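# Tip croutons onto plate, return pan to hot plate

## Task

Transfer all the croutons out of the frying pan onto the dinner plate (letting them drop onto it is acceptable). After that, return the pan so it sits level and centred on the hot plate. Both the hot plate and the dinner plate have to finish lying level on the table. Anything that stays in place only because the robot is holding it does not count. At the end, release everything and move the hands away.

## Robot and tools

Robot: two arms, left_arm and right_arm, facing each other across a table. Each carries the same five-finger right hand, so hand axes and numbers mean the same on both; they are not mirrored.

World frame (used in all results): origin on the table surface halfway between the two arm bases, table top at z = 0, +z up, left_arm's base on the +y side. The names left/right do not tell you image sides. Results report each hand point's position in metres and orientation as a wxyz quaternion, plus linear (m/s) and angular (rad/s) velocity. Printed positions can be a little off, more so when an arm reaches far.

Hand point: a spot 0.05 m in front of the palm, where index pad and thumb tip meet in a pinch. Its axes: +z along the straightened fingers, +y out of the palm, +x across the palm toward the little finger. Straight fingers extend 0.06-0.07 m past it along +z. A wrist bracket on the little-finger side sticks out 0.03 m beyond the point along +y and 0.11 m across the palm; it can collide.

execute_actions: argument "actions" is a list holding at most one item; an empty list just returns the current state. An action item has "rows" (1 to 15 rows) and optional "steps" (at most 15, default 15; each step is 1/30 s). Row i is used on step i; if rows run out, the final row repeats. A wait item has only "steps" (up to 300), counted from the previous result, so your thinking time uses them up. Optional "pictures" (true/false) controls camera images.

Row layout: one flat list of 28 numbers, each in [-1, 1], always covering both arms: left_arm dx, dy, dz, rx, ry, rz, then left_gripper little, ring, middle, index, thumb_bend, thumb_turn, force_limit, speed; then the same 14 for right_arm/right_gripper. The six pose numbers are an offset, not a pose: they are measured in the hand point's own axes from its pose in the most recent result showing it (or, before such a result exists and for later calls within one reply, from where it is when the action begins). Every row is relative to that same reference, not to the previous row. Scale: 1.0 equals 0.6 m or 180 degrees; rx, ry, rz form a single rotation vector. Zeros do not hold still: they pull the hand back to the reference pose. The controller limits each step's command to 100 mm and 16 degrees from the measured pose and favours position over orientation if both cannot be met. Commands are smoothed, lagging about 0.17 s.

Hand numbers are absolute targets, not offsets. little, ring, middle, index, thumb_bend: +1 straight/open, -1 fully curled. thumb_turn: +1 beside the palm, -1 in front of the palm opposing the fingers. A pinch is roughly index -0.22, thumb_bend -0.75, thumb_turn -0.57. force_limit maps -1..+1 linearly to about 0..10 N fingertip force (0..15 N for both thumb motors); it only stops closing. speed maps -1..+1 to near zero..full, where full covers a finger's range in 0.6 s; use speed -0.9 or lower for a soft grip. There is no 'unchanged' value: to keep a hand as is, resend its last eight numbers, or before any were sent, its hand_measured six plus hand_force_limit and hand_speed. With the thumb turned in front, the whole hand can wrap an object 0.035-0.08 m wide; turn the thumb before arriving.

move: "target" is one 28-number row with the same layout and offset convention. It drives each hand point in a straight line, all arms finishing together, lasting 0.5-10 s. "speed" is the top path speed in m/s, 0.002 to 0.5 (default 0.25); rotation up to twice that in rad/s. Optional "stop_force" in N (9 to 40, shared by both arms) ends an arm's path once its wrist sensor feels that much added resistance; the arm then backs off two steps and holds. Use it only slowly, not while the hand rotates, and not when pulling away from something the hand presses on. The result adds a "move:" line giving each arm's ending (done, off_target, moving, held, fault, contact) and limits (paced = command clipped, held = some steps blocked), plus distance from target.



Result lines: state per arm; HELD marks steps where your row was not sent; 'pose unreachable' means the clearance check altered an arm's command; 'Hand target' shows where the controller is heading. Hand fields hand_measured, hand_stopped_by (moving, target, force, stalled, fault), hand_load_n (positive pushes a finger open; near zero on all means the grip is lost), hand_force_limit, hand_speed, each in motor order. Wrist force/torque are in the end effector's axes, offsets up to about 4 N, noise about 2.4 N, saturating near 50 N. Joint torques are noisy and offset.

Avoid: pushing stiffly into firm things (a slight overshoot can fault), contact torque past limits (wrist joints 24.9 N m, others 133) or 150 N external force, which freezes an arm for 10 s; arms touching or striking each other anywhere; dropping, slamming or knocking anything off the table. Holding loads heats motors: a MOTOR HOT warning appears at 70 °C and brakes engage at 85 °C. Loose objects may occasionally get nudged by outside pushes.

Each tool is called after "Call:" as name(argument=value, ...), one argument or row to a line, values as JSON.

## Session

Call:
execute_actions(
  actions=[],
)

Scene clock: 0.00 s of 6600.00 s.
left_arm: end_effector_position=(+0.3050, +0.5156, +0.4739) hand_measured=(+1.000, +1.000, +1.000, +1.000, +1.000, +1.000) hand_load_n=(+0.0, +0.0, +0.0, +0.0, +0.0, +0.0) hand_stopped_by=(target, target, target, target, target, target) hand_force_limit=0.00 hand_speed=-0.80 end_effector_quat_wxyz=(+0.004, +0.336, +0.942, -0.001) end_effector_velocity=(+0.000, -0.000, -0.000) end_effector_angular_velocity=(-0.000, +0.001, +0.000) | right_arm: end_effector_position=(+0.1327, -0.2691, +0.4810) hand_measured=(+1.000, +1.000, +1.000, +1.000, +1.000, +1.000) hand_load_n=(+0.0, +0.0, +0.0, +0.0, +0.0, +0.0) hand_stopped_by=(target, target, target, target, target, target) hand_force_limit=0.00 hand_speed=-0.80 end_effector_quat_wxyz=(+0.020, -0.324, +0.946, +0.006) end_effector_velocity=(-0.000, -0.000, +0.000) end_effector_angular_velocity=(-0.000, -0.001, -0.002)
Joint positions: left_arm=[ 0.575 -1.696  1.329  1.929  1.568 -1.892] | right_arm=[-1.183 -1.728  1.332  1.927  1.558 -1.901]
Joint velocities: left_arm=[ 0.001  0.001 -0.    -0.001  0.001  0.001] | right_arm=[-0.    -0.001 -0.     0.001  0.     0.002]
Joint torques (N m, as the arm reports them, + toward a larger angle): no reading
Wrist force (N, on the end effector, along its own x y z axes, offset not removed): no reading
Wrist torque (N m, same axes, about the end effector's origin, offset not removed): no reading
Hand target (left_arm): +0.305, +0.516, +0.474; +0.004, +0.336, +0.942, -0.001
Hand target (right_arm): +0.133, -0.269, +0.481; +0.020, -0.324, +0.946, +0.006
camera_calibration (this result's frames):
cam_left_wrist: T_world_to_cam=[[0.687898, 0.725721, -0.0112172, -0.579553], [0.611792, -0.571452, 0.546949, -0.149052], [0.390522, -0.383107, -0.837091, 0.601689], [0, 0, 0, 1]] pos_world=[0.254889, 0.565929, 0.578691]
cam_right_wrist: T_world_to_cam=[[-0.492846, 0.870092, 0.00655464, 0.304536], [0.74864, 0.420189, 0.512816, -0.229417], [0.443443, 0.257646, -0.858474, 0.552388], [0, 0, 0, 1]] pos_world=[0.076888, -0.310897, 0.589863]

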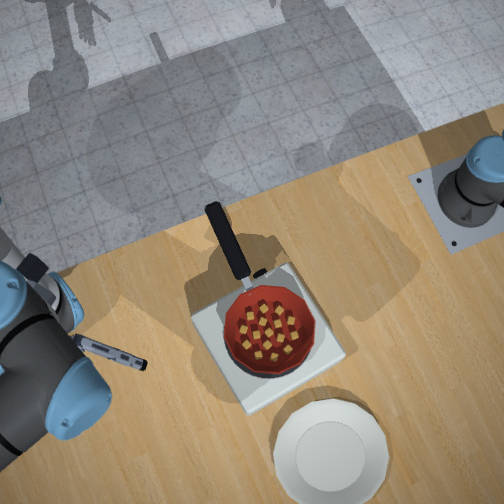

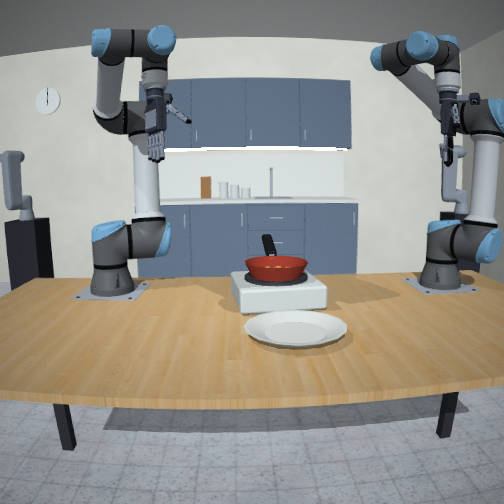

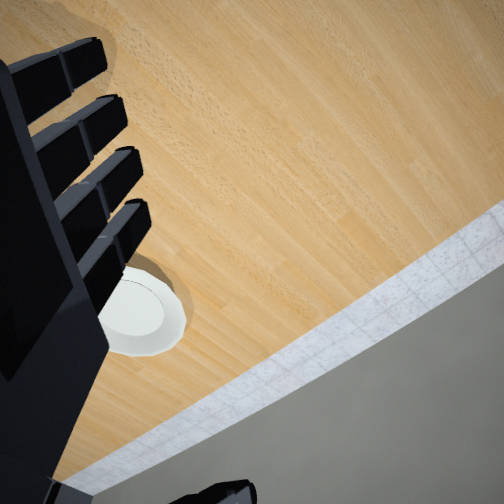

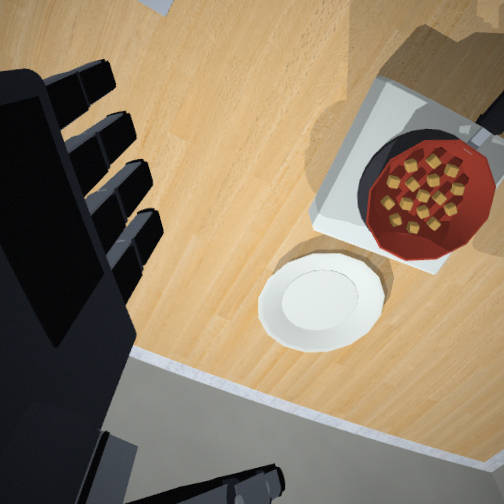

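Call:
move(
  target=[0.051,-0.833,0.19,0,0,-0.252,1,1,1,1,0.4,-1,1,0.5, 0.358,0.109,0,0,0,0,1,1,1,1,1,1,0,-0.8],
  speed=0.35,
)

Call:
move(
  target=[0,-0.19,0.33,0.5,0,0,1,1,1,1,0.4,-1,1,0.5, 0,0,0,0,0,0,1,1,1,1,1,1,0,-0.8],
  speed=0.4,
)

Scene clock: 25.90 s of 6600.00 s.
left_arm: end_effector_position=(-0.0344, +0.1485, +0.3591) hand_measured=(+1.000, +1.000, +1.000, +1.000, +0.400, -1.000) hand_load_n=(+0.0, +0.0, +0.0, +0.0, +0.0, +0.0) hand_stopped_by=(target, target, target, target, target, target) hand_force_limit=1.00 hand_speed=0.50 end_effector_quat_wxyz=(-0.003, +0.053, -0.999, +0.002) end_effector_velocity=(-0.001, -0.002, -0.000) end_effector_angular_velocity=(+0.003, -0.004, +0.004) | right_arm: end_effector_position=(-0.0773, -0.3481, +0.4714) hand_measured=(+1.000, +1.000, +1.000, +1.000, +1.000, +1.000) hand_load_n=(+0.0, +0.0, +0.0, +0.0, +0.0, +0.0) hand_stopped_by=(target, target, target, target, target, target) hand_force_limit=0.00 hand_speed=-0.80 end_effector_quat_wxyz=(+0.021, -0.324, +0.946, -0.002) end_effector_velocity=(-0.001, -0.000, +0.000) end_effector_angular_velocity=(+0.010, -0.001, +0.001)
Joint positions: left_arm=[-0.394 -1.036  0.827  1.778  1.563 -3.652] | right_arm=[-1.047 -2.174  1.6    2.103  1.58  -1.765]
Joint velocities: left_arm=[-0.     0.009 -0.012  0.007 -0.002 -0.004] | right_arm=[ 0.19   0.045 -0.011 -0.037 -0.001  0.189]
Joint torques (N m, as the arm reports them, + toward a larger angle): left_arm=[ -6.93 -32.43 -23.75   3.98   1.66  -2.28] | right_arm=[ 13.35  21.96 -27.62   0.24  -3.12   2.3 ]
Wrist force (N, on the end effector, along its own x y z axes, offset not removed): left_arm=[1.3 -1.4 -0.2] | right_arm=[-2.1 -1.8 -1.7]
Wrist torque (N m, same axes, about the end effector's origin, offset not removed): left_arm=[-0.28 -0.12 0.02] | right_arm=[-0.46 0.31 -0.35]
Hand target (left_arm): -0.035, +0.148, +0.359; +0.003, -0.053, +0.999, -0.002
Hand target (right_arm): -0.077, -0.348, +0.471; +0.021, -0.324, +0.946, -0.001
Off the commanded pose (left_arm): 0.001 m, 0 deg.
Off the commanded pose (right_arm): 0.001 m, 1 deg.
After step 90, 20.60 s passed at rest.
move: done
camera_calibration (this result's frames):
cam_left_wrist: T_world_to_cam=[[-0.0325728, 0.999327, -0.0168646, -0.144363], [0.837708, 0.0365005, 0.544897, -0.170142], [0.545146, 0.0036212, -0.838333, 0.445818], [0, 0, 0, 1]] pos_world=[-0.105208, 0.148862, 0.464019]
cam_right_wrist: T_world_to_cam=[[-0.491843, 0.870631, -0.00953859, 0.277757], [0.745854, 0.426955, 0.511284, -0.031254], [0.449213, 0.244357, -0.859359, 0.653842], [0, 0, 0, 1]] pos_world=[-0.133791, -0.388251, 0.580514]

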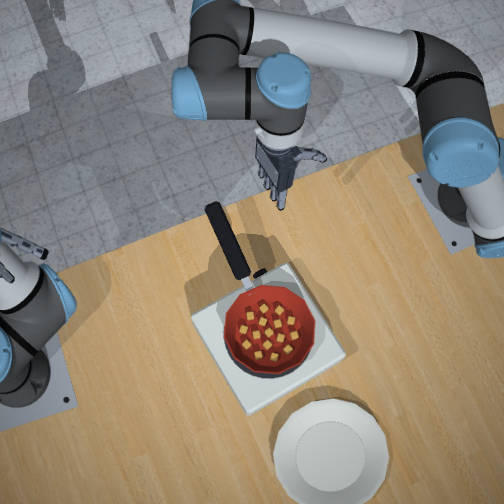

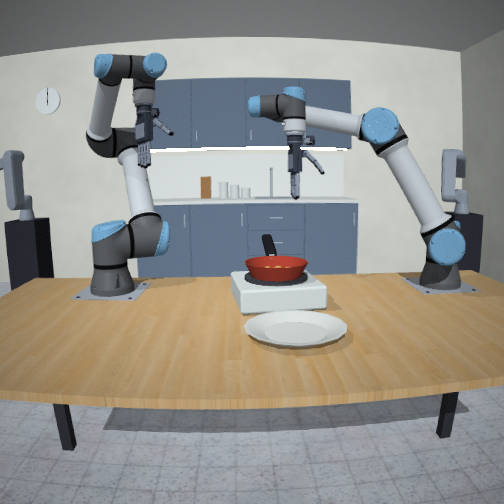

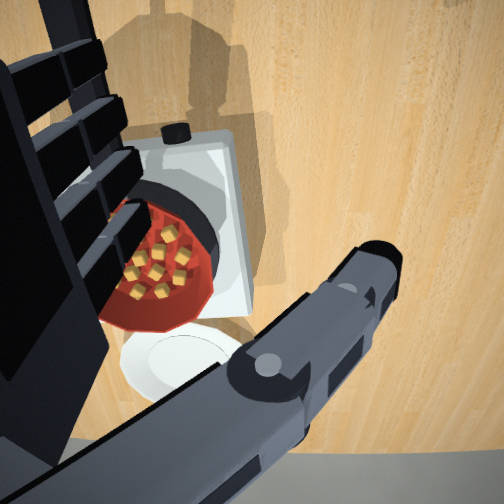

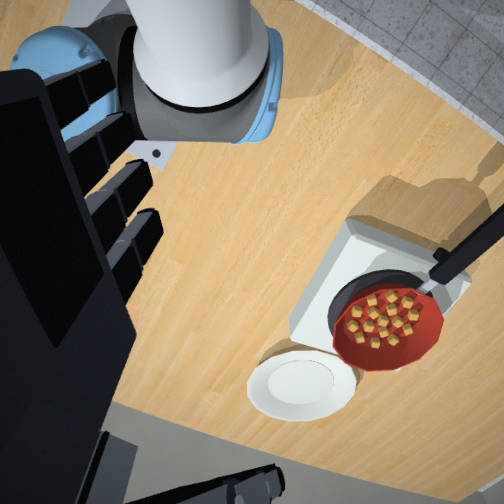

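Scene clock: 28.77 s of 6600.00 s.
left_arm: end_effector_position=(-0.0214, +0.0337, +0.1617) hand_measured=(+1.000, +1.000, +1.000, +1.000, +0.400, -1.000) hand_load_n=(+0.0, +0.0, +0.0, +0.0, +0.0, +0.0) hand_stopped_by=(target, target, target, target, target, target) hand_force_limit=1.00 hand_speed=0.50 end_effector_quat_wxyz=(+0.039, -0.035, +0.705, -0.707) end_effector_velocity=(+0.000, -0.000, -0.001) end_effector_angular_velocity=(-0.014, -0.003, -0.003) | right_arm: end_effector_position=(-0.0772, -0.3481, +0.4714) hand_measured=(+1.000, +1.000, +1.000, +1.000, +1.000, +1.000) hand_load_n=(+0.0, +0.0, +0.0, +0.0, +0.0, +0.0) hand_stopped_by=(target, target, target, target, target, target) hand_force_limit=0.00 hand_speed=-0.80 end_effector_quat_wxyz=(+0.021, -0.324, +0.946, -0.002) end_effector_velocity=(+0.000, -0.000, +0.000) end_effector_angular_velocity=(-0.000, -0.000, +0.001)
Joint positions: left_arm=[-0.683 -1.531  2.279 -0.753  0.773 -3.132] | right_arm=[-1.046 -2.174  1.6    2.103  1.58  -1.764]
Joint velocities: left_arm=[ 0.     0.004  0.014 -0.039  0.003  0.016] | right_arm=[-0.     0.    -0.     0.     0.    -0.001]
Joint torques (N m, as the arm reports them, + toward a larger angle): left_arm=[  6.2  -11.12  -7.87  -3.07   1.44   2.04] | right_arm=[-11.78  -2.06  -3.64   3.32  -3.09  -2.08]
Wrist force (N, on the end effector, along its own x y z axes, offset not removed): left_arm=[0.3 -1.4 -1.5] | right_arm=[2.5 -0.4 -1.2]
Wrist torque (N m, same axes, about the end effector's origin, offset not removed): left_arm=[-0.21 0.14 -0.03] | right_arm=[-0.16 -0.31 0.16]
Hand target (left_arm): -0.021, +0.034, +0.162; +0.039, -0.034, +0.704, -0.708
Hand target (right_arm): -0.077, -0.348, +0.471; +0.021, -0.324, +0.946, -0.002
Off the commanded pose (left_arm): 0.001 m, 0 deg.
Off the commanded pose (right_arm): 0.000 m, 0 deg.
move: done
camera_calibration (this result's frames):
cam_left_wrist: T_world_to_cam=[[0.0793886, -0.00762968, -0.996815, 0.162276], [0.779534, 0.623733, 0.0573098, -0.0115326], [0.621309, -0.7816, 0.0554649, 0.157151], [0, 0, 0, 1]] pos_world=[-0.101532, 0.131261, 0.153704]
cam_right_wrist: T_world_to_cam=[[-0.491844, 0.870631, -0.0095303, 0.277758], [0.745855, 0.426952, 0.511284, -0.0312544], [0.449209, 0.244364, -0.859359, 0.653844], [0, 0, 0, 1]] pos_world=[-0.133788, -0.388257, 0.580514]

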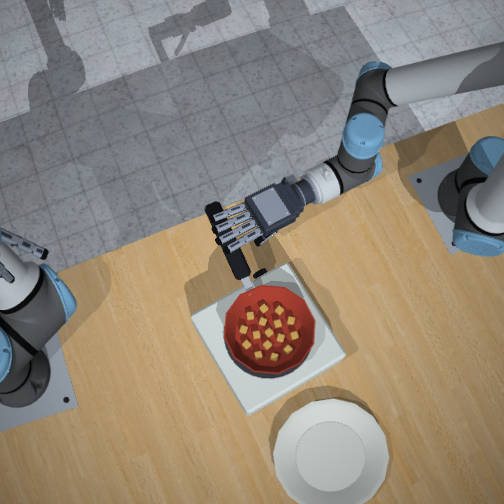

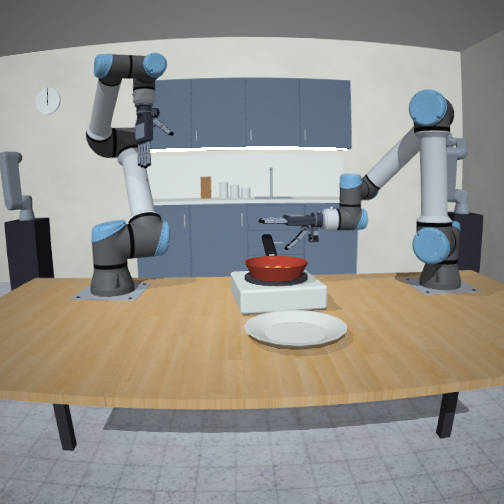

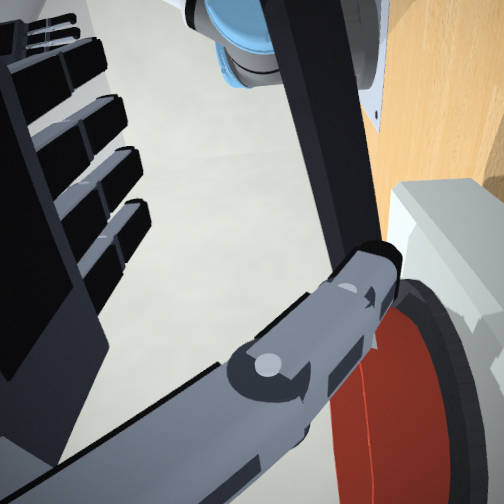

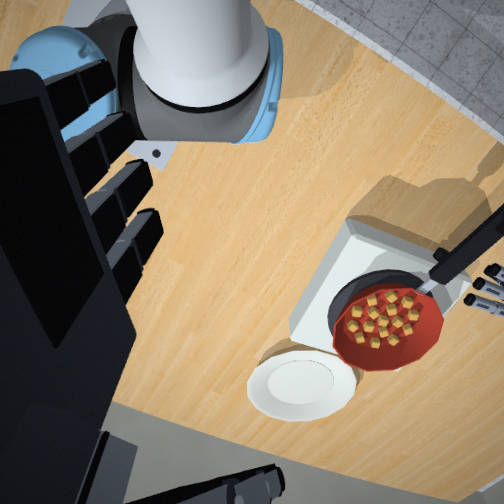

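Call:
move(
  target=[0.031,0.095,-0.003,0,0,-0.07,1,1,1,1,0.4,-1,1,0.5, 0,0,0,0,0,0,1,1,1,1,1,1,0,-0.8],
  speed=0.1,
)

Call:
zoom_image(
  camera="cam_low",
  region=[220, 200, 360, 300],
)

Call:
zoom_image(
  camera="cam_high",
  region=[180, 160, 340, 320],
)

Scene clock: 37.97 s of 6600.00 s.
left_arm: end_effector_position=(-0.0396, +0.0333, +0.1048) hand_measured=(+1.000, +1.000, +1.000, +1.000, +0.400, -1.000) hand_load_n=(+0.0, +0.0, +0.0, +0.0, +0.0, +0.0) hand_stopped_by=(target, target, target, target, target, target) hand_force_limit=1.00 hand_speed=0.50 end_effector_quat_wxyz=(+0.039, +0.111, -0.697, +0.707) end_effector_velocity=(-0.001, -0.001, -0.002) end_effector_angular_velocity=(-0.003, +0.011, +0.001) | right_arm: end_effector_position=(-0.0773, -0.3481, +0.4714) hand_measured=(+1.000, +1.000, +1.000, +1.000, +1.000, +1.000) hand_load_n=(+0.0, +0.0, +0.0, +0.0, +0.0, +0.0) hand_stopped_by=(target, target, target, target, target, target) hand_force_limit=0.00 hand_speed=-0.80 end_effector_quat_wxyz=(+0.021, -0.324, +0.946, -0.002) end_effector_velocity=(+0.000, -0.000, -0.000) end_effector_angular_velocity=(-0.001, -0.000, -0.000)
Joint positions: left_arm=[-0.697 -1.409  2.333 -0.929  0.759 -3.351] | right_arm=[-1.046 -2.174  1.6    2.103  1.58  -1.764]
Joint velocities: left_arm=[ 0.     0.006  0.001 -0.011 -0.001 -0.009] | right_arm=[ 0.    -0.    -0.     0.     0.001  0.   ]
Joint torques (N m, as the arm reports them, + toward a larger angle): left_arm=[ -8.19 -12.67  -4.09  -3.39  -1.92  -1.77] | right_arm=[-6.15 -1.82 -5.54  2.82 -2.5  -0.55]
Wrist force (N, on the end effector, along its own x y z axes, offset not removed): left_arm=[2.1 -1.2 -0.8] | right_arm=[-1.2 -2.4 0.0]
Wrist torque (N m, same axes, about the end effector's origin, offset not removed): left_arm=[-0.26 -0.18 0.14] | right_arm=[-0.32 0.20 -0.25]
Hand target (left_arm): -0.040, +0.033, +0.105; -0.039, -0.112, +0.697, -0.707
Hand target (right_arm): -0.077, -0.348, +0.471; +0.021, -0.324, +0.946, -0.002
Off the commanded pose (left_arm): 0.000 m, 0 deg.
Off the commanded pose (right_arm): 0.000 m, 0 deg.
After step 90, 4.63 s passed at rest.
move: done
camera_calibration (this result's frames):
cam_left_wrist: T_world_to_cam=[[-0.137569, -0.0299969, -0.990038, 0.098501], [0.772533, 0.622307, -0.126201, 0.0251534], [0.619893, -0.782199, -0.0624366, 0.183698], [0, 0, 0, 1]] pos_world=[-0.119754, 0.13099, 0.112164]
cam_right_wrist: T_world_to_cam=[[-0.491845, 0.870631, -0.00952621, 0.277754], [0.745856, 0.42695, 0.511284, -0.031255], [0.449207, 0.244367, -0.859359, 0.653845], [0, 0, 0, 1]] pos_world=[-0.133789, -0.388255, 0.580514]

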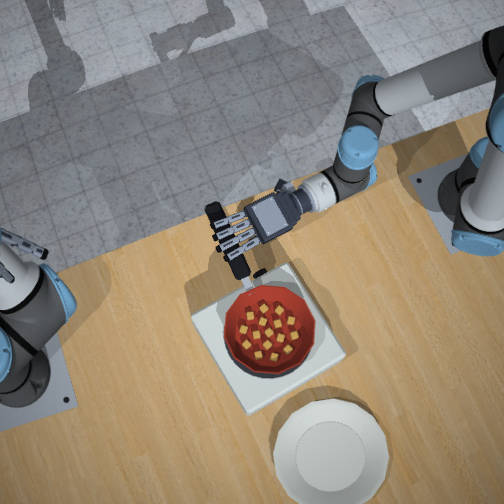

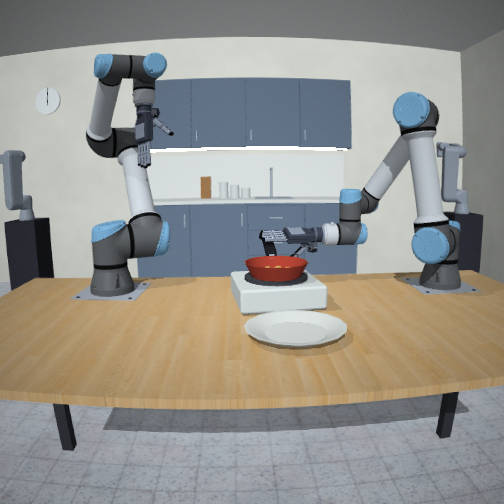

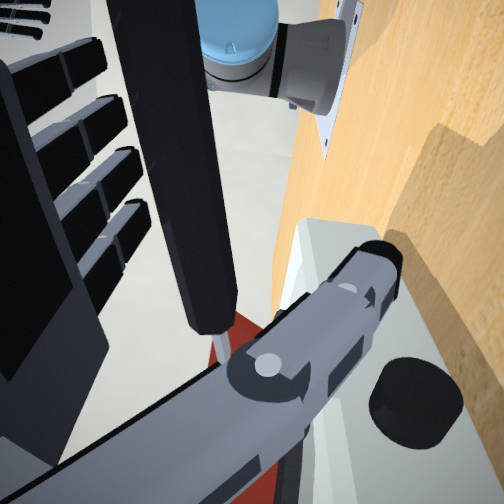

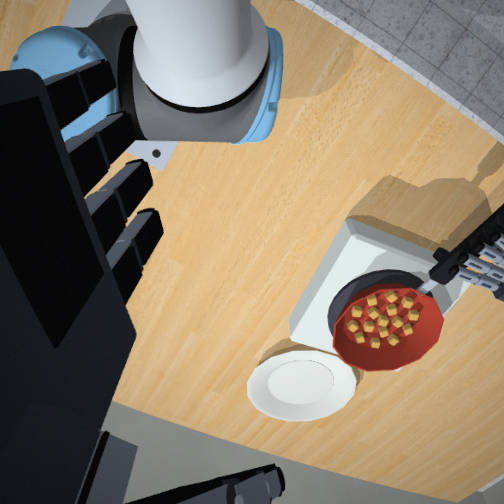

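Region (220, 200, 360, 300) of cam_low's 504x504 image, scaled by 3.600, with more detail than that image has; it fills the top 360 rows of this view, and the rest is white.

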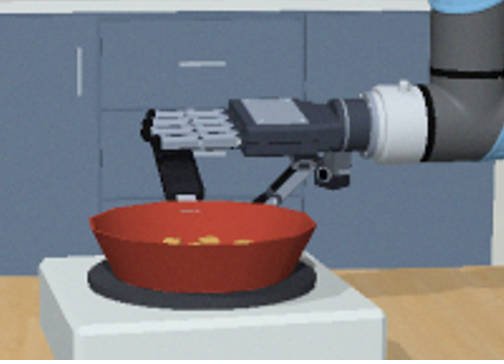

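Region (180, 160, 340, 320) of cam_high's 504x504 image, scaled by 3.150, with more detail than that image has.

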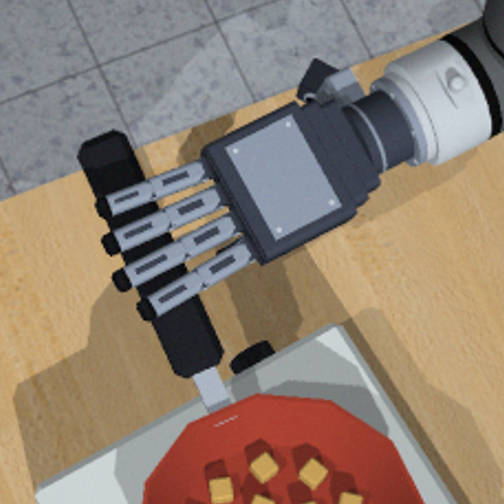

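Call:
move(
  target=[0,0,0.125,0,0,0,1,1,1,1,0.4,-1,1,0.5, 0,0,0,0,0,0,1,1,1,1,1,1,0,-0.8],
  speed=0.06,
)

Call:
zoom_image(
  camera="cam_low",
  region=[220, 200, 360, 300],
)

Call:
zoom_image(
  camera="cam_high",
  region=[160, 180, 340, 360],
)

Scene clock: 47.67 s of 6600.00 s.
left_arm: end_effector_position=(-0.0317, -0.0409, +0.1052) hand_measured=(+1.000, +1.000, +1.000, +1.000, +0.400, -1.000) hand_load_n=(+0.0, +0.0, +0.0, +0.0, +0.0, +0.0) hand_stopped_by=(target, target, target, target, target, target) hand_force_limit=1.00 hand_speed=0.50 end_effector_quat_wxyz=(+0.039, +0.111, -0.697, +0.707) end_effector_velocity=(-0.001, -0.003, +0.000) end_effector_angular_velocity=(-0.001, +0.003, -0.001) | right_arm: end_effector_position=(-0.0772, -0.3481, +0.4714) hand_measured=(+1.000, +1.000, +1.000, +1.000, +1.000, +1.000) hand_load_n=(+0.0, +0.0, +0.0, +0.0, +0.0, +0.0) hand_stopped_by=(target, target, target, target, target, target) hand_force_limit=0.00 hand_speed=-0.80 end_effector_quat_wxyz=(+0.021, -0.324, +0.946, -0.002) end_effector_velocity=(+0.000, +0.000, -0.000) end_effector_angular_velocity=(+0.000, +0.001, -0.002)
Joint positions: left_arm=[-0.55  -1.27   2.137 -0.872  0.906 -3.352] | right_arm=[-1.046 -2.174  1.6    2.103  1.58  -1.764]
Joint velocities: left_arm=[ 0.003  0.005 -0.008  0.003  0.004 -0.003] | right_arm=[-0.     0.001  0.    -0.    -0.001  0.002]
Joint torques (N m, as the arm reports them, + toward a larger angle): left_arm=[  6.86 -18.71 -22.42   0.14   1.48  -1.82] | right_arm=[10.54  1.72 -6.79  1.92 -0.64  0.69]
Wrist force (N, on the end effector, along its own x y z axes, offset not removed): left_arm=[1.3 -0.8 -1.3] | right_arm=[-2.2 -2.4 2.3]
Wrist torque (N m, same axes, about the end effector's origin, offset not removed): left_arm=[-0.15 -0.03 0.07] | right_arm=[-0.53 0.38 -0.18]
Hand target (left_arm): -0.032, -0.041, +0.105; -0.039, -0.111, +0.697, -0.707
Hand target (right_arm): -0.077, -0.348, +0.471; +0.021, -0.324, +0.946, -0.002
Off the commanded pose (left_arm): 0.000 m, 0 deg.
Off the commanded pose (right_arm): 0.000 m, 0 deg.
After step 90, 4.97 s passed at rest.
move: done
camera_calibration (this result's frames):
cam_left_wrist: T_world_to_cam=[[-0.13733, -0.03005, -0.990069, 0.0976914], [0.772549, 0.622318, -0.126047, 0.0653093], [0.619926, -0.782187, -0.0622479, 0.120715], [0, 0, 0, 1]] pos_world=[-0.111873, 0.0567144, 0.112468]
cam_right_wrist: T_world_to_cam=[[-0.491831, 0.870639, -0.00952564, 0.277758], [0.745863, 0.426938, 0.511284, -0.0312596], [0.449211, 0.244361, -0.859359, 0.653843], [0, 0, 0, 1]] pos_world=[-0.133788, -0.388254, 0.580514]

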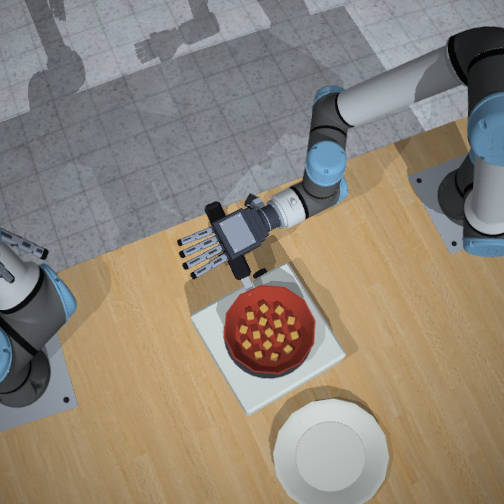

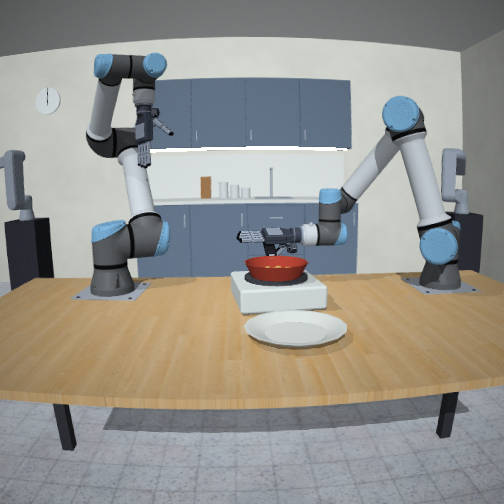

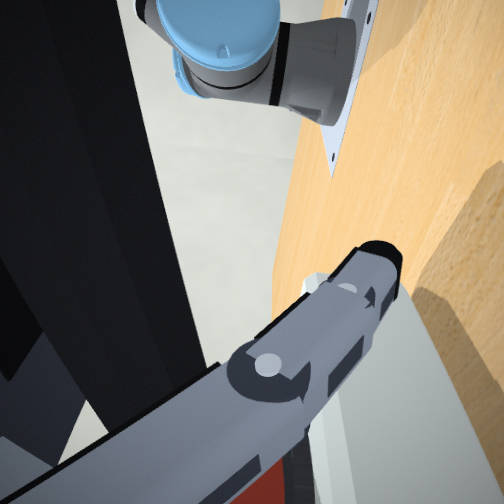

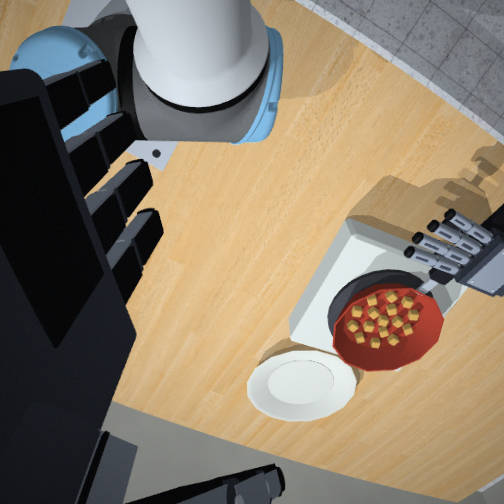

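Region (220, 200, 360, 300) of cam_low's 504x504 image, scaled by 3.600, with more detail than that image has; it fills the top 360 rows of this view, and the rest is white.

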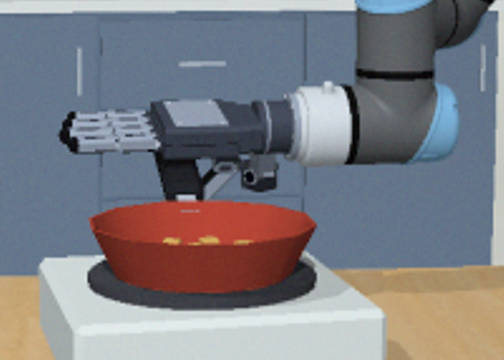

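Region (160, 180, 340, 360) of cam_high's 504x504 image, scaled by 2.800, with more detail than that image has.

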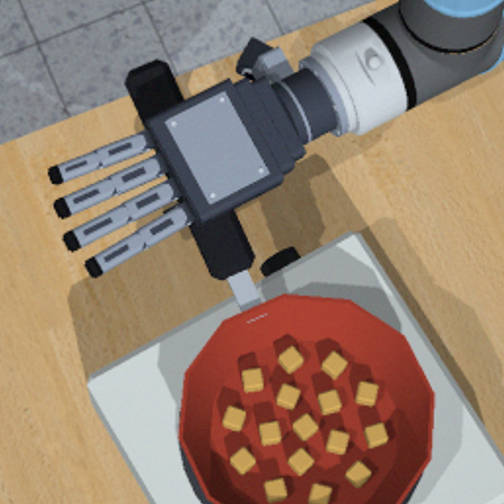

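Call:
execute_actions(
  actions=[],
)

Scene clock: 63.67 s of 6600.00 s.
left_arm: end_effector_position=(-0.0317, -0.0413, +0.1052) hand_measured=(+1.000, +1.000, +1.000, +1.000, +0.400, -1.000) hand_load_n=(+0.0, +0.0, +0.0, +0.0, +0.0, +0.0) hand_stopped_by=(target, target, target, target, target, target) hand_force_limit=1.00 hand_speed=0.50 end_effector_quat_wxyz=(+0.039, +0.111, -0.697, +0.707) end_effector_velocity=(-0.001, -0.001, +0.001) end_effector_angular_velocity=(-0.001, +0.001, -0.002) | right_arm: end_effector_position=(-0.0773, -0.3481, +0.4714) hand_measured=(+1.000, +1.000, +1.000, +1.000, +1.000, +1.000) hand_load_n=(+0.0, +0.0, +0.0, +0.0, +0.0, +0.0) hand_stopped_by=(target, target, target, target, target, target) hand_force_limit=0.00 hand_speed=-0.80 end_effector_quat_wxyz=(+0.021, -0.324, +0.946, -0.002) end_effector_velocity=(-0.000, +0.000, +0.000) end_effector_angular_velocity=(+0.001, -0.001, +0.001)
Joint positions: left_arm=[-0.549 -1.269  2.136 -0.872  0.907 -3.352] | right_arm=[-1.046 -2.174  1.6    2.103  1.58  -1.764]
Joint velocities: left_arm=[-0.001 -0.    -0.002  0.001  0.001 -0.001] | right_arm=[-0.    -0.    -0.    -0.    -0.    -0.001]
Joint torques (N m, as the arm reports them, + toward a larger angle): left_arm=[  6.75 -19.7  -21.01  -0.03   1.57  -2.1 ] | right_arm=[14.17  2.46 -6.61  1.51 -0.75 -2.06]
Wrist force (N, on the end effector, along its own x y z axes, offset not removed): left_arm=[0.3 -0.9 -0.8] | right_arm=[1.2 -1.4 -3.6]
Wrist torque (N m, same axes, about the end effector's origin, offset not removed): left_arm=[-0.13 0.05 0.04] | right_arm=[-0.16 -0.23 0.21]
Hand target (left_arm): -0.032, -0.041, +0.105; -0.039, -0.111, +0.697, -0.707
Hand target (right_arm): -0.077, -0.348, +0.471; +0.021, -0.324, +0.946, -0.002
Off the commanded pose (left_arm): 0.000 m, 0 deg.
Off the commanded pose (right_arm): 0.000 m, 0 deg.
Steps of this call (steps 1 to 90: nothing new was sent; then 13.00 s passed at rest). Readings (end_effector_position | what the end effector reports):
1: left_arm (-0.0317, -0.0410, +0.1052) | right_arm (-0.0772, -0.3481, +0.4714) | left_arm hand_measured=(+1.000, +1.000, +1.000, +1.000, +0.400, -1.000) hand_load_n=(+0.0, +0.0, +0.0, +0.0, +0.0, +0.0) hand_stopped_by=(target, target, target, target, target, target) hand_force_limit=1.00 hand_speed=0.50 | right_arm hand_measured=(+1.000, +1.000, +1.000, +1.000, +1.000, +1.000) hand_load_n=(+0.0, +0.0, +0.0, +0.0, +0.0, +0.0) hand_stopped_by=(target, target, target, target, target, target) hand_force_limit=0.00 hand_speed=-0.80
2: left_arm (-0.0317, -0.0411, +0.1052) | right_arm (-0.0772, -0.3481, +0.4714) | left_arm hand_measured=(+1.000, +1.000, +1.000, +1.000, +0.400, -1.000) hand_load_n=(+0.0, +0.0, +0.0, +0.0, +0.0, +0.0) hand_stopped_by=(target, target, target, target, target, target) hand_force_limit=1.00 hand_speed=0.50 | right_arm hand_measured=(+1.000, +1.000, +1.000, +1.000, +1.000, +1.000) hand_load_n=(+0.0, +0.0, +0.0, +0.0, +0.0, +0.0) hand_stopped_by=(target, target, target, target, target, target) hand_force_limit=0.00 hand_speed=-0.80
4: left_arm (-0.0317, -0.0412, +0.1052) | right_arm (-0.0772, -0.3481, +0.4714) | left_arm hand_measured=(+1.000, +1.000, +1.000, +1.000, +0.400, -1.000) hand_load_n=(+0.0, +0.0, +0.0, +0.0, +0.0, +0.0) hand_stopped_by=(target, target, target, target, target, target) hand_force_limit=1.00 hand_speed=0.50 | right_arm hand_measured=(+1.000, +1.000, +1.000, +1.000, +1.000, +1.000) hand_load_n=(+0.0, +0.0, +0.0, +0.0, +0.0, +0.0) hand_stopped_by=(target, target, target, target, target, target) hand_force_limit=0.00 hand_speed=-0.80
8: left_arm (-0.0317, -0.0412, +0.1052) | right_arm (-0.0772, -0.3481, +0.4714) | left_arm hand_measured=(+1.000, +1.000, +1.000, +1.000, +0.400, -1.000) hand_load_n=(+0.0, +0.0, +0.0, +0.0, +0.0, +0.0) hand_stopped_by=(target, target, target, target, target, target) hand_force_limit=1.00 hand_speed=0.50 | right_arm hand_measured=(+1.000, +1.000, +1.000, +1.000, +1.000, +1.000) hand_load_n=(+0.0, +0.0, +0.0, +0.0, +0.0, +0.0) hand_stopped_by=(target, target, target, target, target, target) hand_force_limit=0.00 hand_speed=-0.80
90: the state above
camera_calibration (this result's frames):
cam_left_wrist: T_world_to_cam=[[-0.137537, -0.0300238, -0.990041, 0.0976597], [0.772536, 0.622305, -0.126193, 0.0655221], [0.619897, -0.782199, -0.0623956, 0.120458], [0, 0, 0, 1]] pos_world=[-0.111858, 0.0563794, 0.112472]
cam_right_wrist: T_world_to_cam=[[-0.491843, 0.870632, -0.00952574, 0.277754], [0.745857, 0.426949, 0.511284, -0.0312549], [0.449207, 0.244367, -0.859359, 0.653846], [0, 0, 0, 1]] pos_world=[-0.133789, -0.388255, 0.580514]

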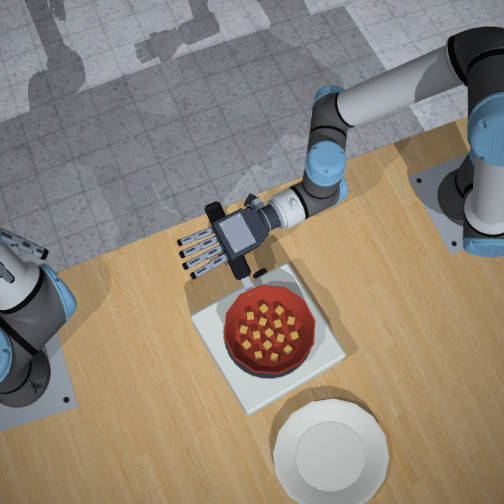

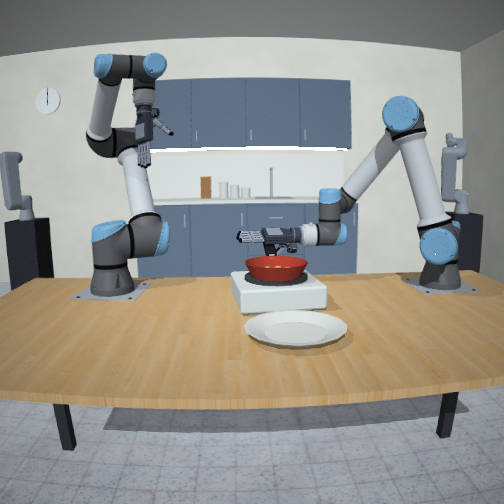

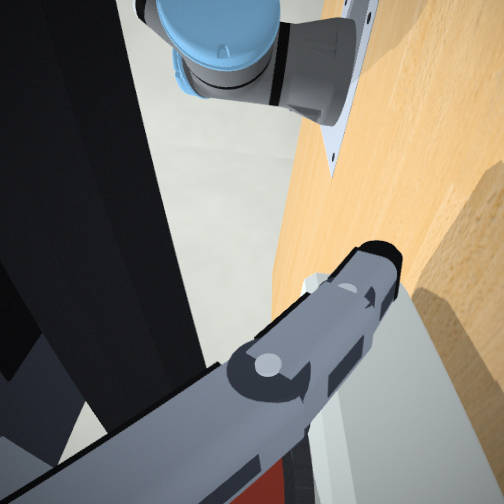

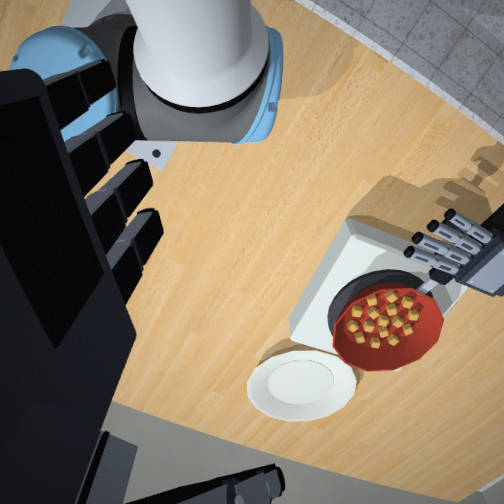

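Call:
move(
  target=[-0.004,0.0196,0,0,0,0,1,1,1,1,0.4,-1,1,0.5,0,0,0,0,0,0,1,1,1,1,1,1,0,-0.8],
  speed=0.006,
  stop_force=9,
)

Call:
zoom_image(
  camera="cam_low",
  region=[220,200,360,300],
)

Call:
zoom_image(
  camera="cam_high",
  region=[160,170,340,350],
)

Scene clock: 69.03 s of 6600.00 s.
left_arm: end_effector_position=(-0.0318, -0.0413, +0.0933) hand_measured=(+1.000, +1.000, +1.000, +1.000, +0.400, -1.000) hand_load_n=(+0.0, +0.0, +0.0, +0.0, +0.0, +0.0) hand_stopped_by=(target, target, target, target, target, target) hand_force_limit=1.00 hand_speed=0.50 end_effector_quat_wxyz=(+0.039, +0.111, -0.697, +0.707) end_effector_velocity=(-0.000, +0.000, -0.003) end_effector_angular_velocity=(+0.002, -0.002, -0.001) | right_arm: end_effector_position=(-0.0773, -0.3481, +0.4714) hand_measured=(+1.000, +1.000, +1.000, +1.000, +1.000, +1.000) hand_load_n=(+0.0, +0.0, +0.0, +0.0, +0.0, +0.0) hand_stopped_by=(target, target, target, target, target, target) hand_force_limit=0.00 hand_speed=-0.80 end_effector_quat_wxyz=(+0.021, -0.324, +0.946, -0.002) end_effector_velocity=(+0.000, -0.000, -0.000) end_effector_angular_velocity=(-0.000, +0.000, -0.002)
Joint positions: left_arm=[-0.549 -1.244  2.145 -0.906  0.907 -3.352] | right_arm=[-1.046 -2.174  1.6    2.103  1.58  -1.764]
Joint velocities: left_arm=[ 0.     0.005  0.002 -0.004  0.001  0.001] | right_arm=[-0.001 -0.     0.     0.     0.     0.001]
Joint torques (N m, as the arm reports them, + toward a larger angle): left_arm=[ -7.68 -19.8   -4.86  -3.03  -1.79  -1.96] | right_arm=[13.44  3.16 -7.77  1.31 -0.78 -2.11]
Wrist force (N, on the end effector, along its own x y z axes, offset not removed): left_arm=[2.2 -3.2 -2.3] | right_arm=[2.2 -0.6 -5.1]
Wrist torque (N m, same axes, about the end effector's origin, offset not removed): left_arm=[-0.23 -0.13 0.18] | right_arm=[-0.04 -0.05 0.36]
Hand target (left_arm): -0.032, -0.041, +0.093; -0.039, -0.111, +0.697, -0.707
Hand target (right_arm): -0.077, -0.348, +0.471; +0.021, -0.324, +0.946, -0.002
Off the commanded pose (left_arm): 0.000 m, 0 deg.
Off the commanded pose (right_arm): 0.000 m, 0 deg.
After step 90, 0.13 s passed at rest.
move: done
camera_calibration (this result's frames):
cam_left_wrist: T_world_to_cam=[[-0.137548, -0.0300089, -0.99004, 0.0859453], [0.772535, 0.622306, -0.126192, 0.0641702], [0.619895, -0.782198, -0.0624142, 0.11975], [0, 0, 0, 1]] pos_world=[-0.111985, 0.0563139, 0.100661]
cam_right_wrist: T_world_to_cam=[[-0.491845, 0.870631, -0.00952603, 0.277754], [0.745856, 0.42695, 0.511284, -0.0312543], [0.449207, 0.244368, -0.859359, 0.653846], [0, 0, 0, 1]] pos_world=[-0.133789, -0.388256, 0.580514]

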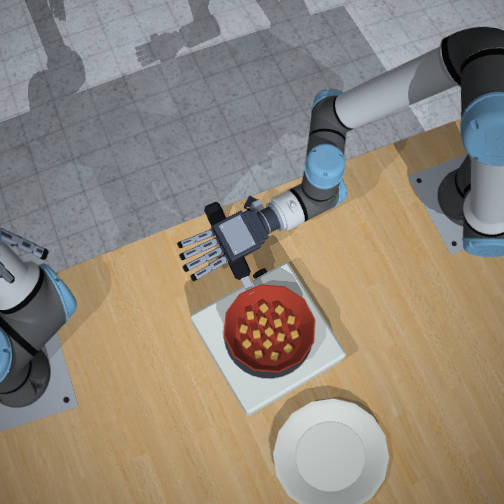

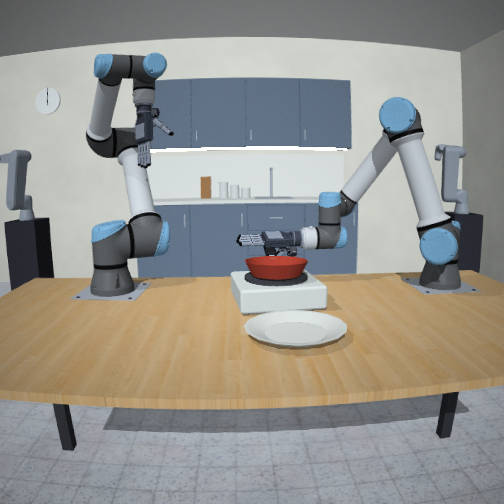

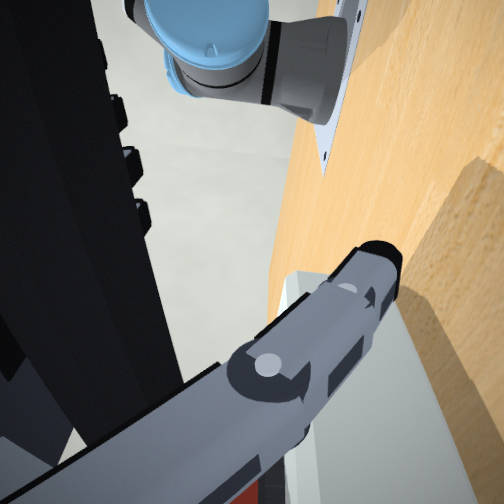

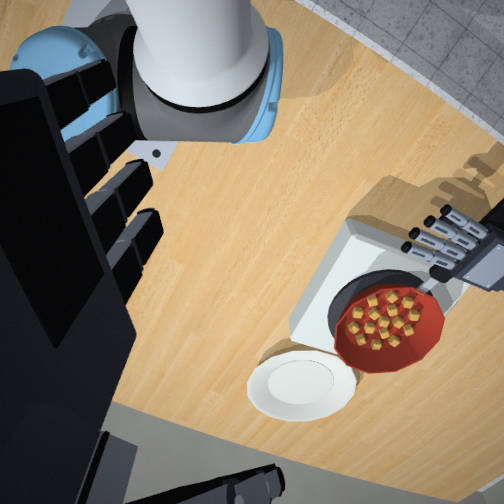

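Region (220, 200, 360, 300) of cam_low's 504x504 image, scaled by 3.600, with more detail than that image has; it fills the top 360 rows of this view, and the rest is white.

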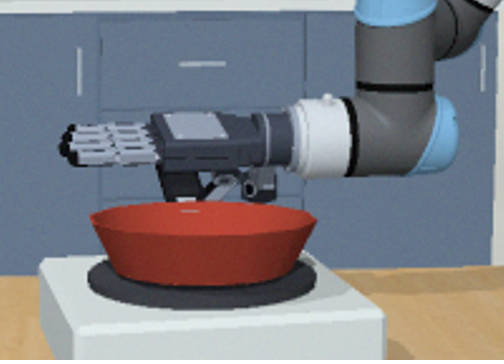

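Region (160, 170, 340, 350) of cam_high's 504x504 image, scaled by 2.800, with more detail than that image has.

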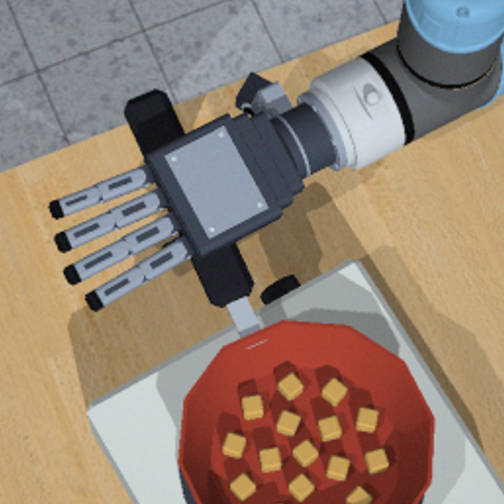

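Call:
move(
  target=[-0.003,0.013,0,0,0,0,1,1,1,1,0.4,-1,1,0.5,0,0,0,0,0,0,1,1,1,1,1,1,0,-0.8],
  speed=0.004,
  stop_force=9,
)

Scene clock: 74.90 s of 6600.00 s.
left_arm: end_effector_position=(-0.0317, -0.0414, +0.0855) hand_measured=(+1.000, +1.000, +1.000, +1.000, +0.400, -1.000) hand_load_n=(+0.0, +0.0, +0.0, +0.0, +0.0, +0.0) hand_stopped_by=(target, target, target, target, target, target) hand_force_limit=1.00 hand_speed=0.50 end_effector_quat_wxyz=(+0.039, +0.111, -0.697, +0.707) end_effector_velocity=(-0.001, -0.001, +0.001) end_effector_angular_velocity=(-0.003, +0.002, -0.001) | right_arm: end_effector_position=(-0.0773, -0.3481, +0.4714) hand_measured=(+1.000, +1.000, +1.000, +1.000, +1.000, +1.000) hand_load_n=(+0.0, +0.0, +0.0, +0.0, +0.0, +0.0) hand_stopped_by=(target, target, target, target, target, target) hand_force_limit=0.00 hand_speed=-0.80 end_effector_quat_wxyz=(+0.021, -0.324, +0.946, -0.002) end_effector_velocity=(-0.000, -0.000, +0.000) end_effector_angular_velocity=(+0.000, -0.001, -0.000)
Joint positions: left_arm=[-0.549 -1.226  2.15  -0.928  0.907 -3.352] | right_arm=[-1.046 -2.174  1.6    2.103  1.58  -1.764]
Joint velocities: left_arm=[-0.     0.001 -0.002 -0.003  0.     0.   ] | right_arm=[-0.    -0.001 -0.     0.     0.    -0.   ]
Joint torques (N m, as the arm reports them, + toward a larger angle): left_arm=[  7.03 -19.25  -4.33  -3.03   1.59  -0.68] | right_arm=[11.54  2.98 -7.97  1.06 -0.5  -1.39]
Wrist force (N, on the end effector, along its own x y z axes, offset not removed): left_arm=[1.9 -2.9 -1.5] | right_arm=[0.7 -1.3 -0.2]
Wrist torque (N m, same axes, about the end effector's origin, offset not removed): left_arm=[-0.12 -0.03 0.12] | right_arm=[-0.33 -0.06 0.06]
Hand target (left_arm): -0.032, -0.041, +0.085; -0.039, -0.111, +0.697, -0.707
Hand target (right_arm): -0.077, -0.348, +0.471; +0.021, -0.324, +0.946, -0.002
Off the commanded pose (left_arm): 0.000 m, 0 deg.
Off the commanded pose (right_arm): 0.000 m, 0 deg.
After step 90, 0.70 s passed at rest.
move: done
camera_calibration (this result's frames):
cam_left_wrist: T_world_to_cam=[[-0.13754, -0.0299978, -0.990042, 0.078163], [0.772536, 0.622308, -0.126179, 0.0630996], [0.619896, -0.782198, -0.0624176, 0.119169], [0, 0, 0, 1]] pos_world=[-0.111869, 0.0562913, 0.0927847]
cam_right_wrist: T_world_to_cam=[[-0.491845, 0.870631, -0.00952589, 0.277754], [0.745857, 0.42695, 0.511284, -0.0312542], [0.449207, 0.244367, -0.859359, 0.653846], [0, 0, 0, 1]] pos_world=[-0.133789, -0.388256, 0.580514]

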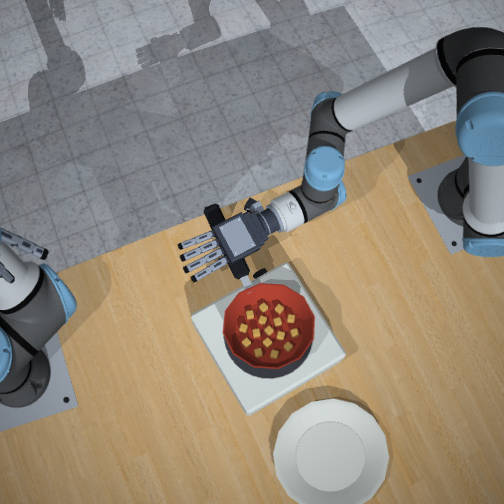

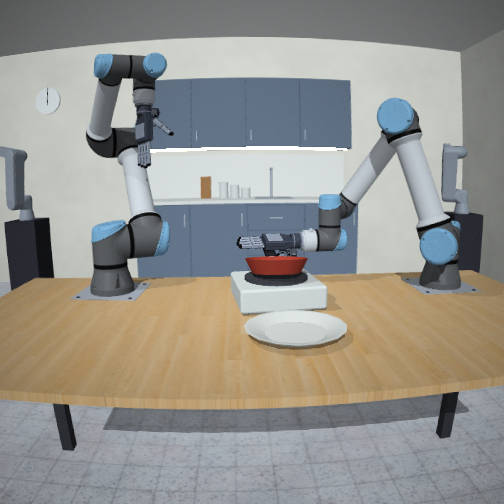

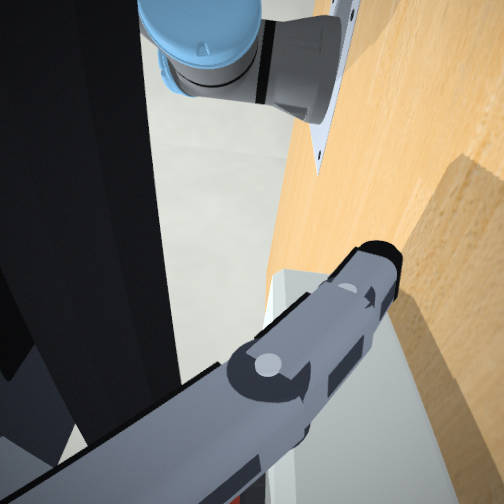

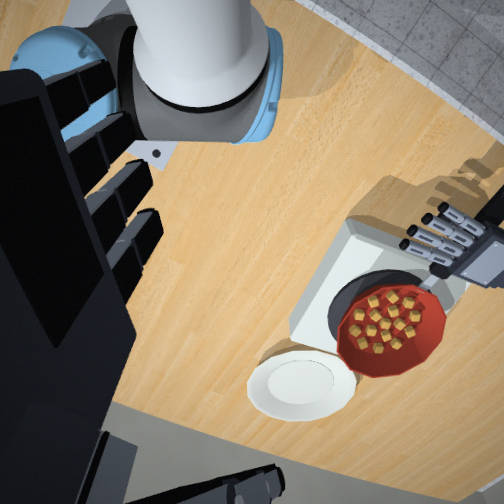

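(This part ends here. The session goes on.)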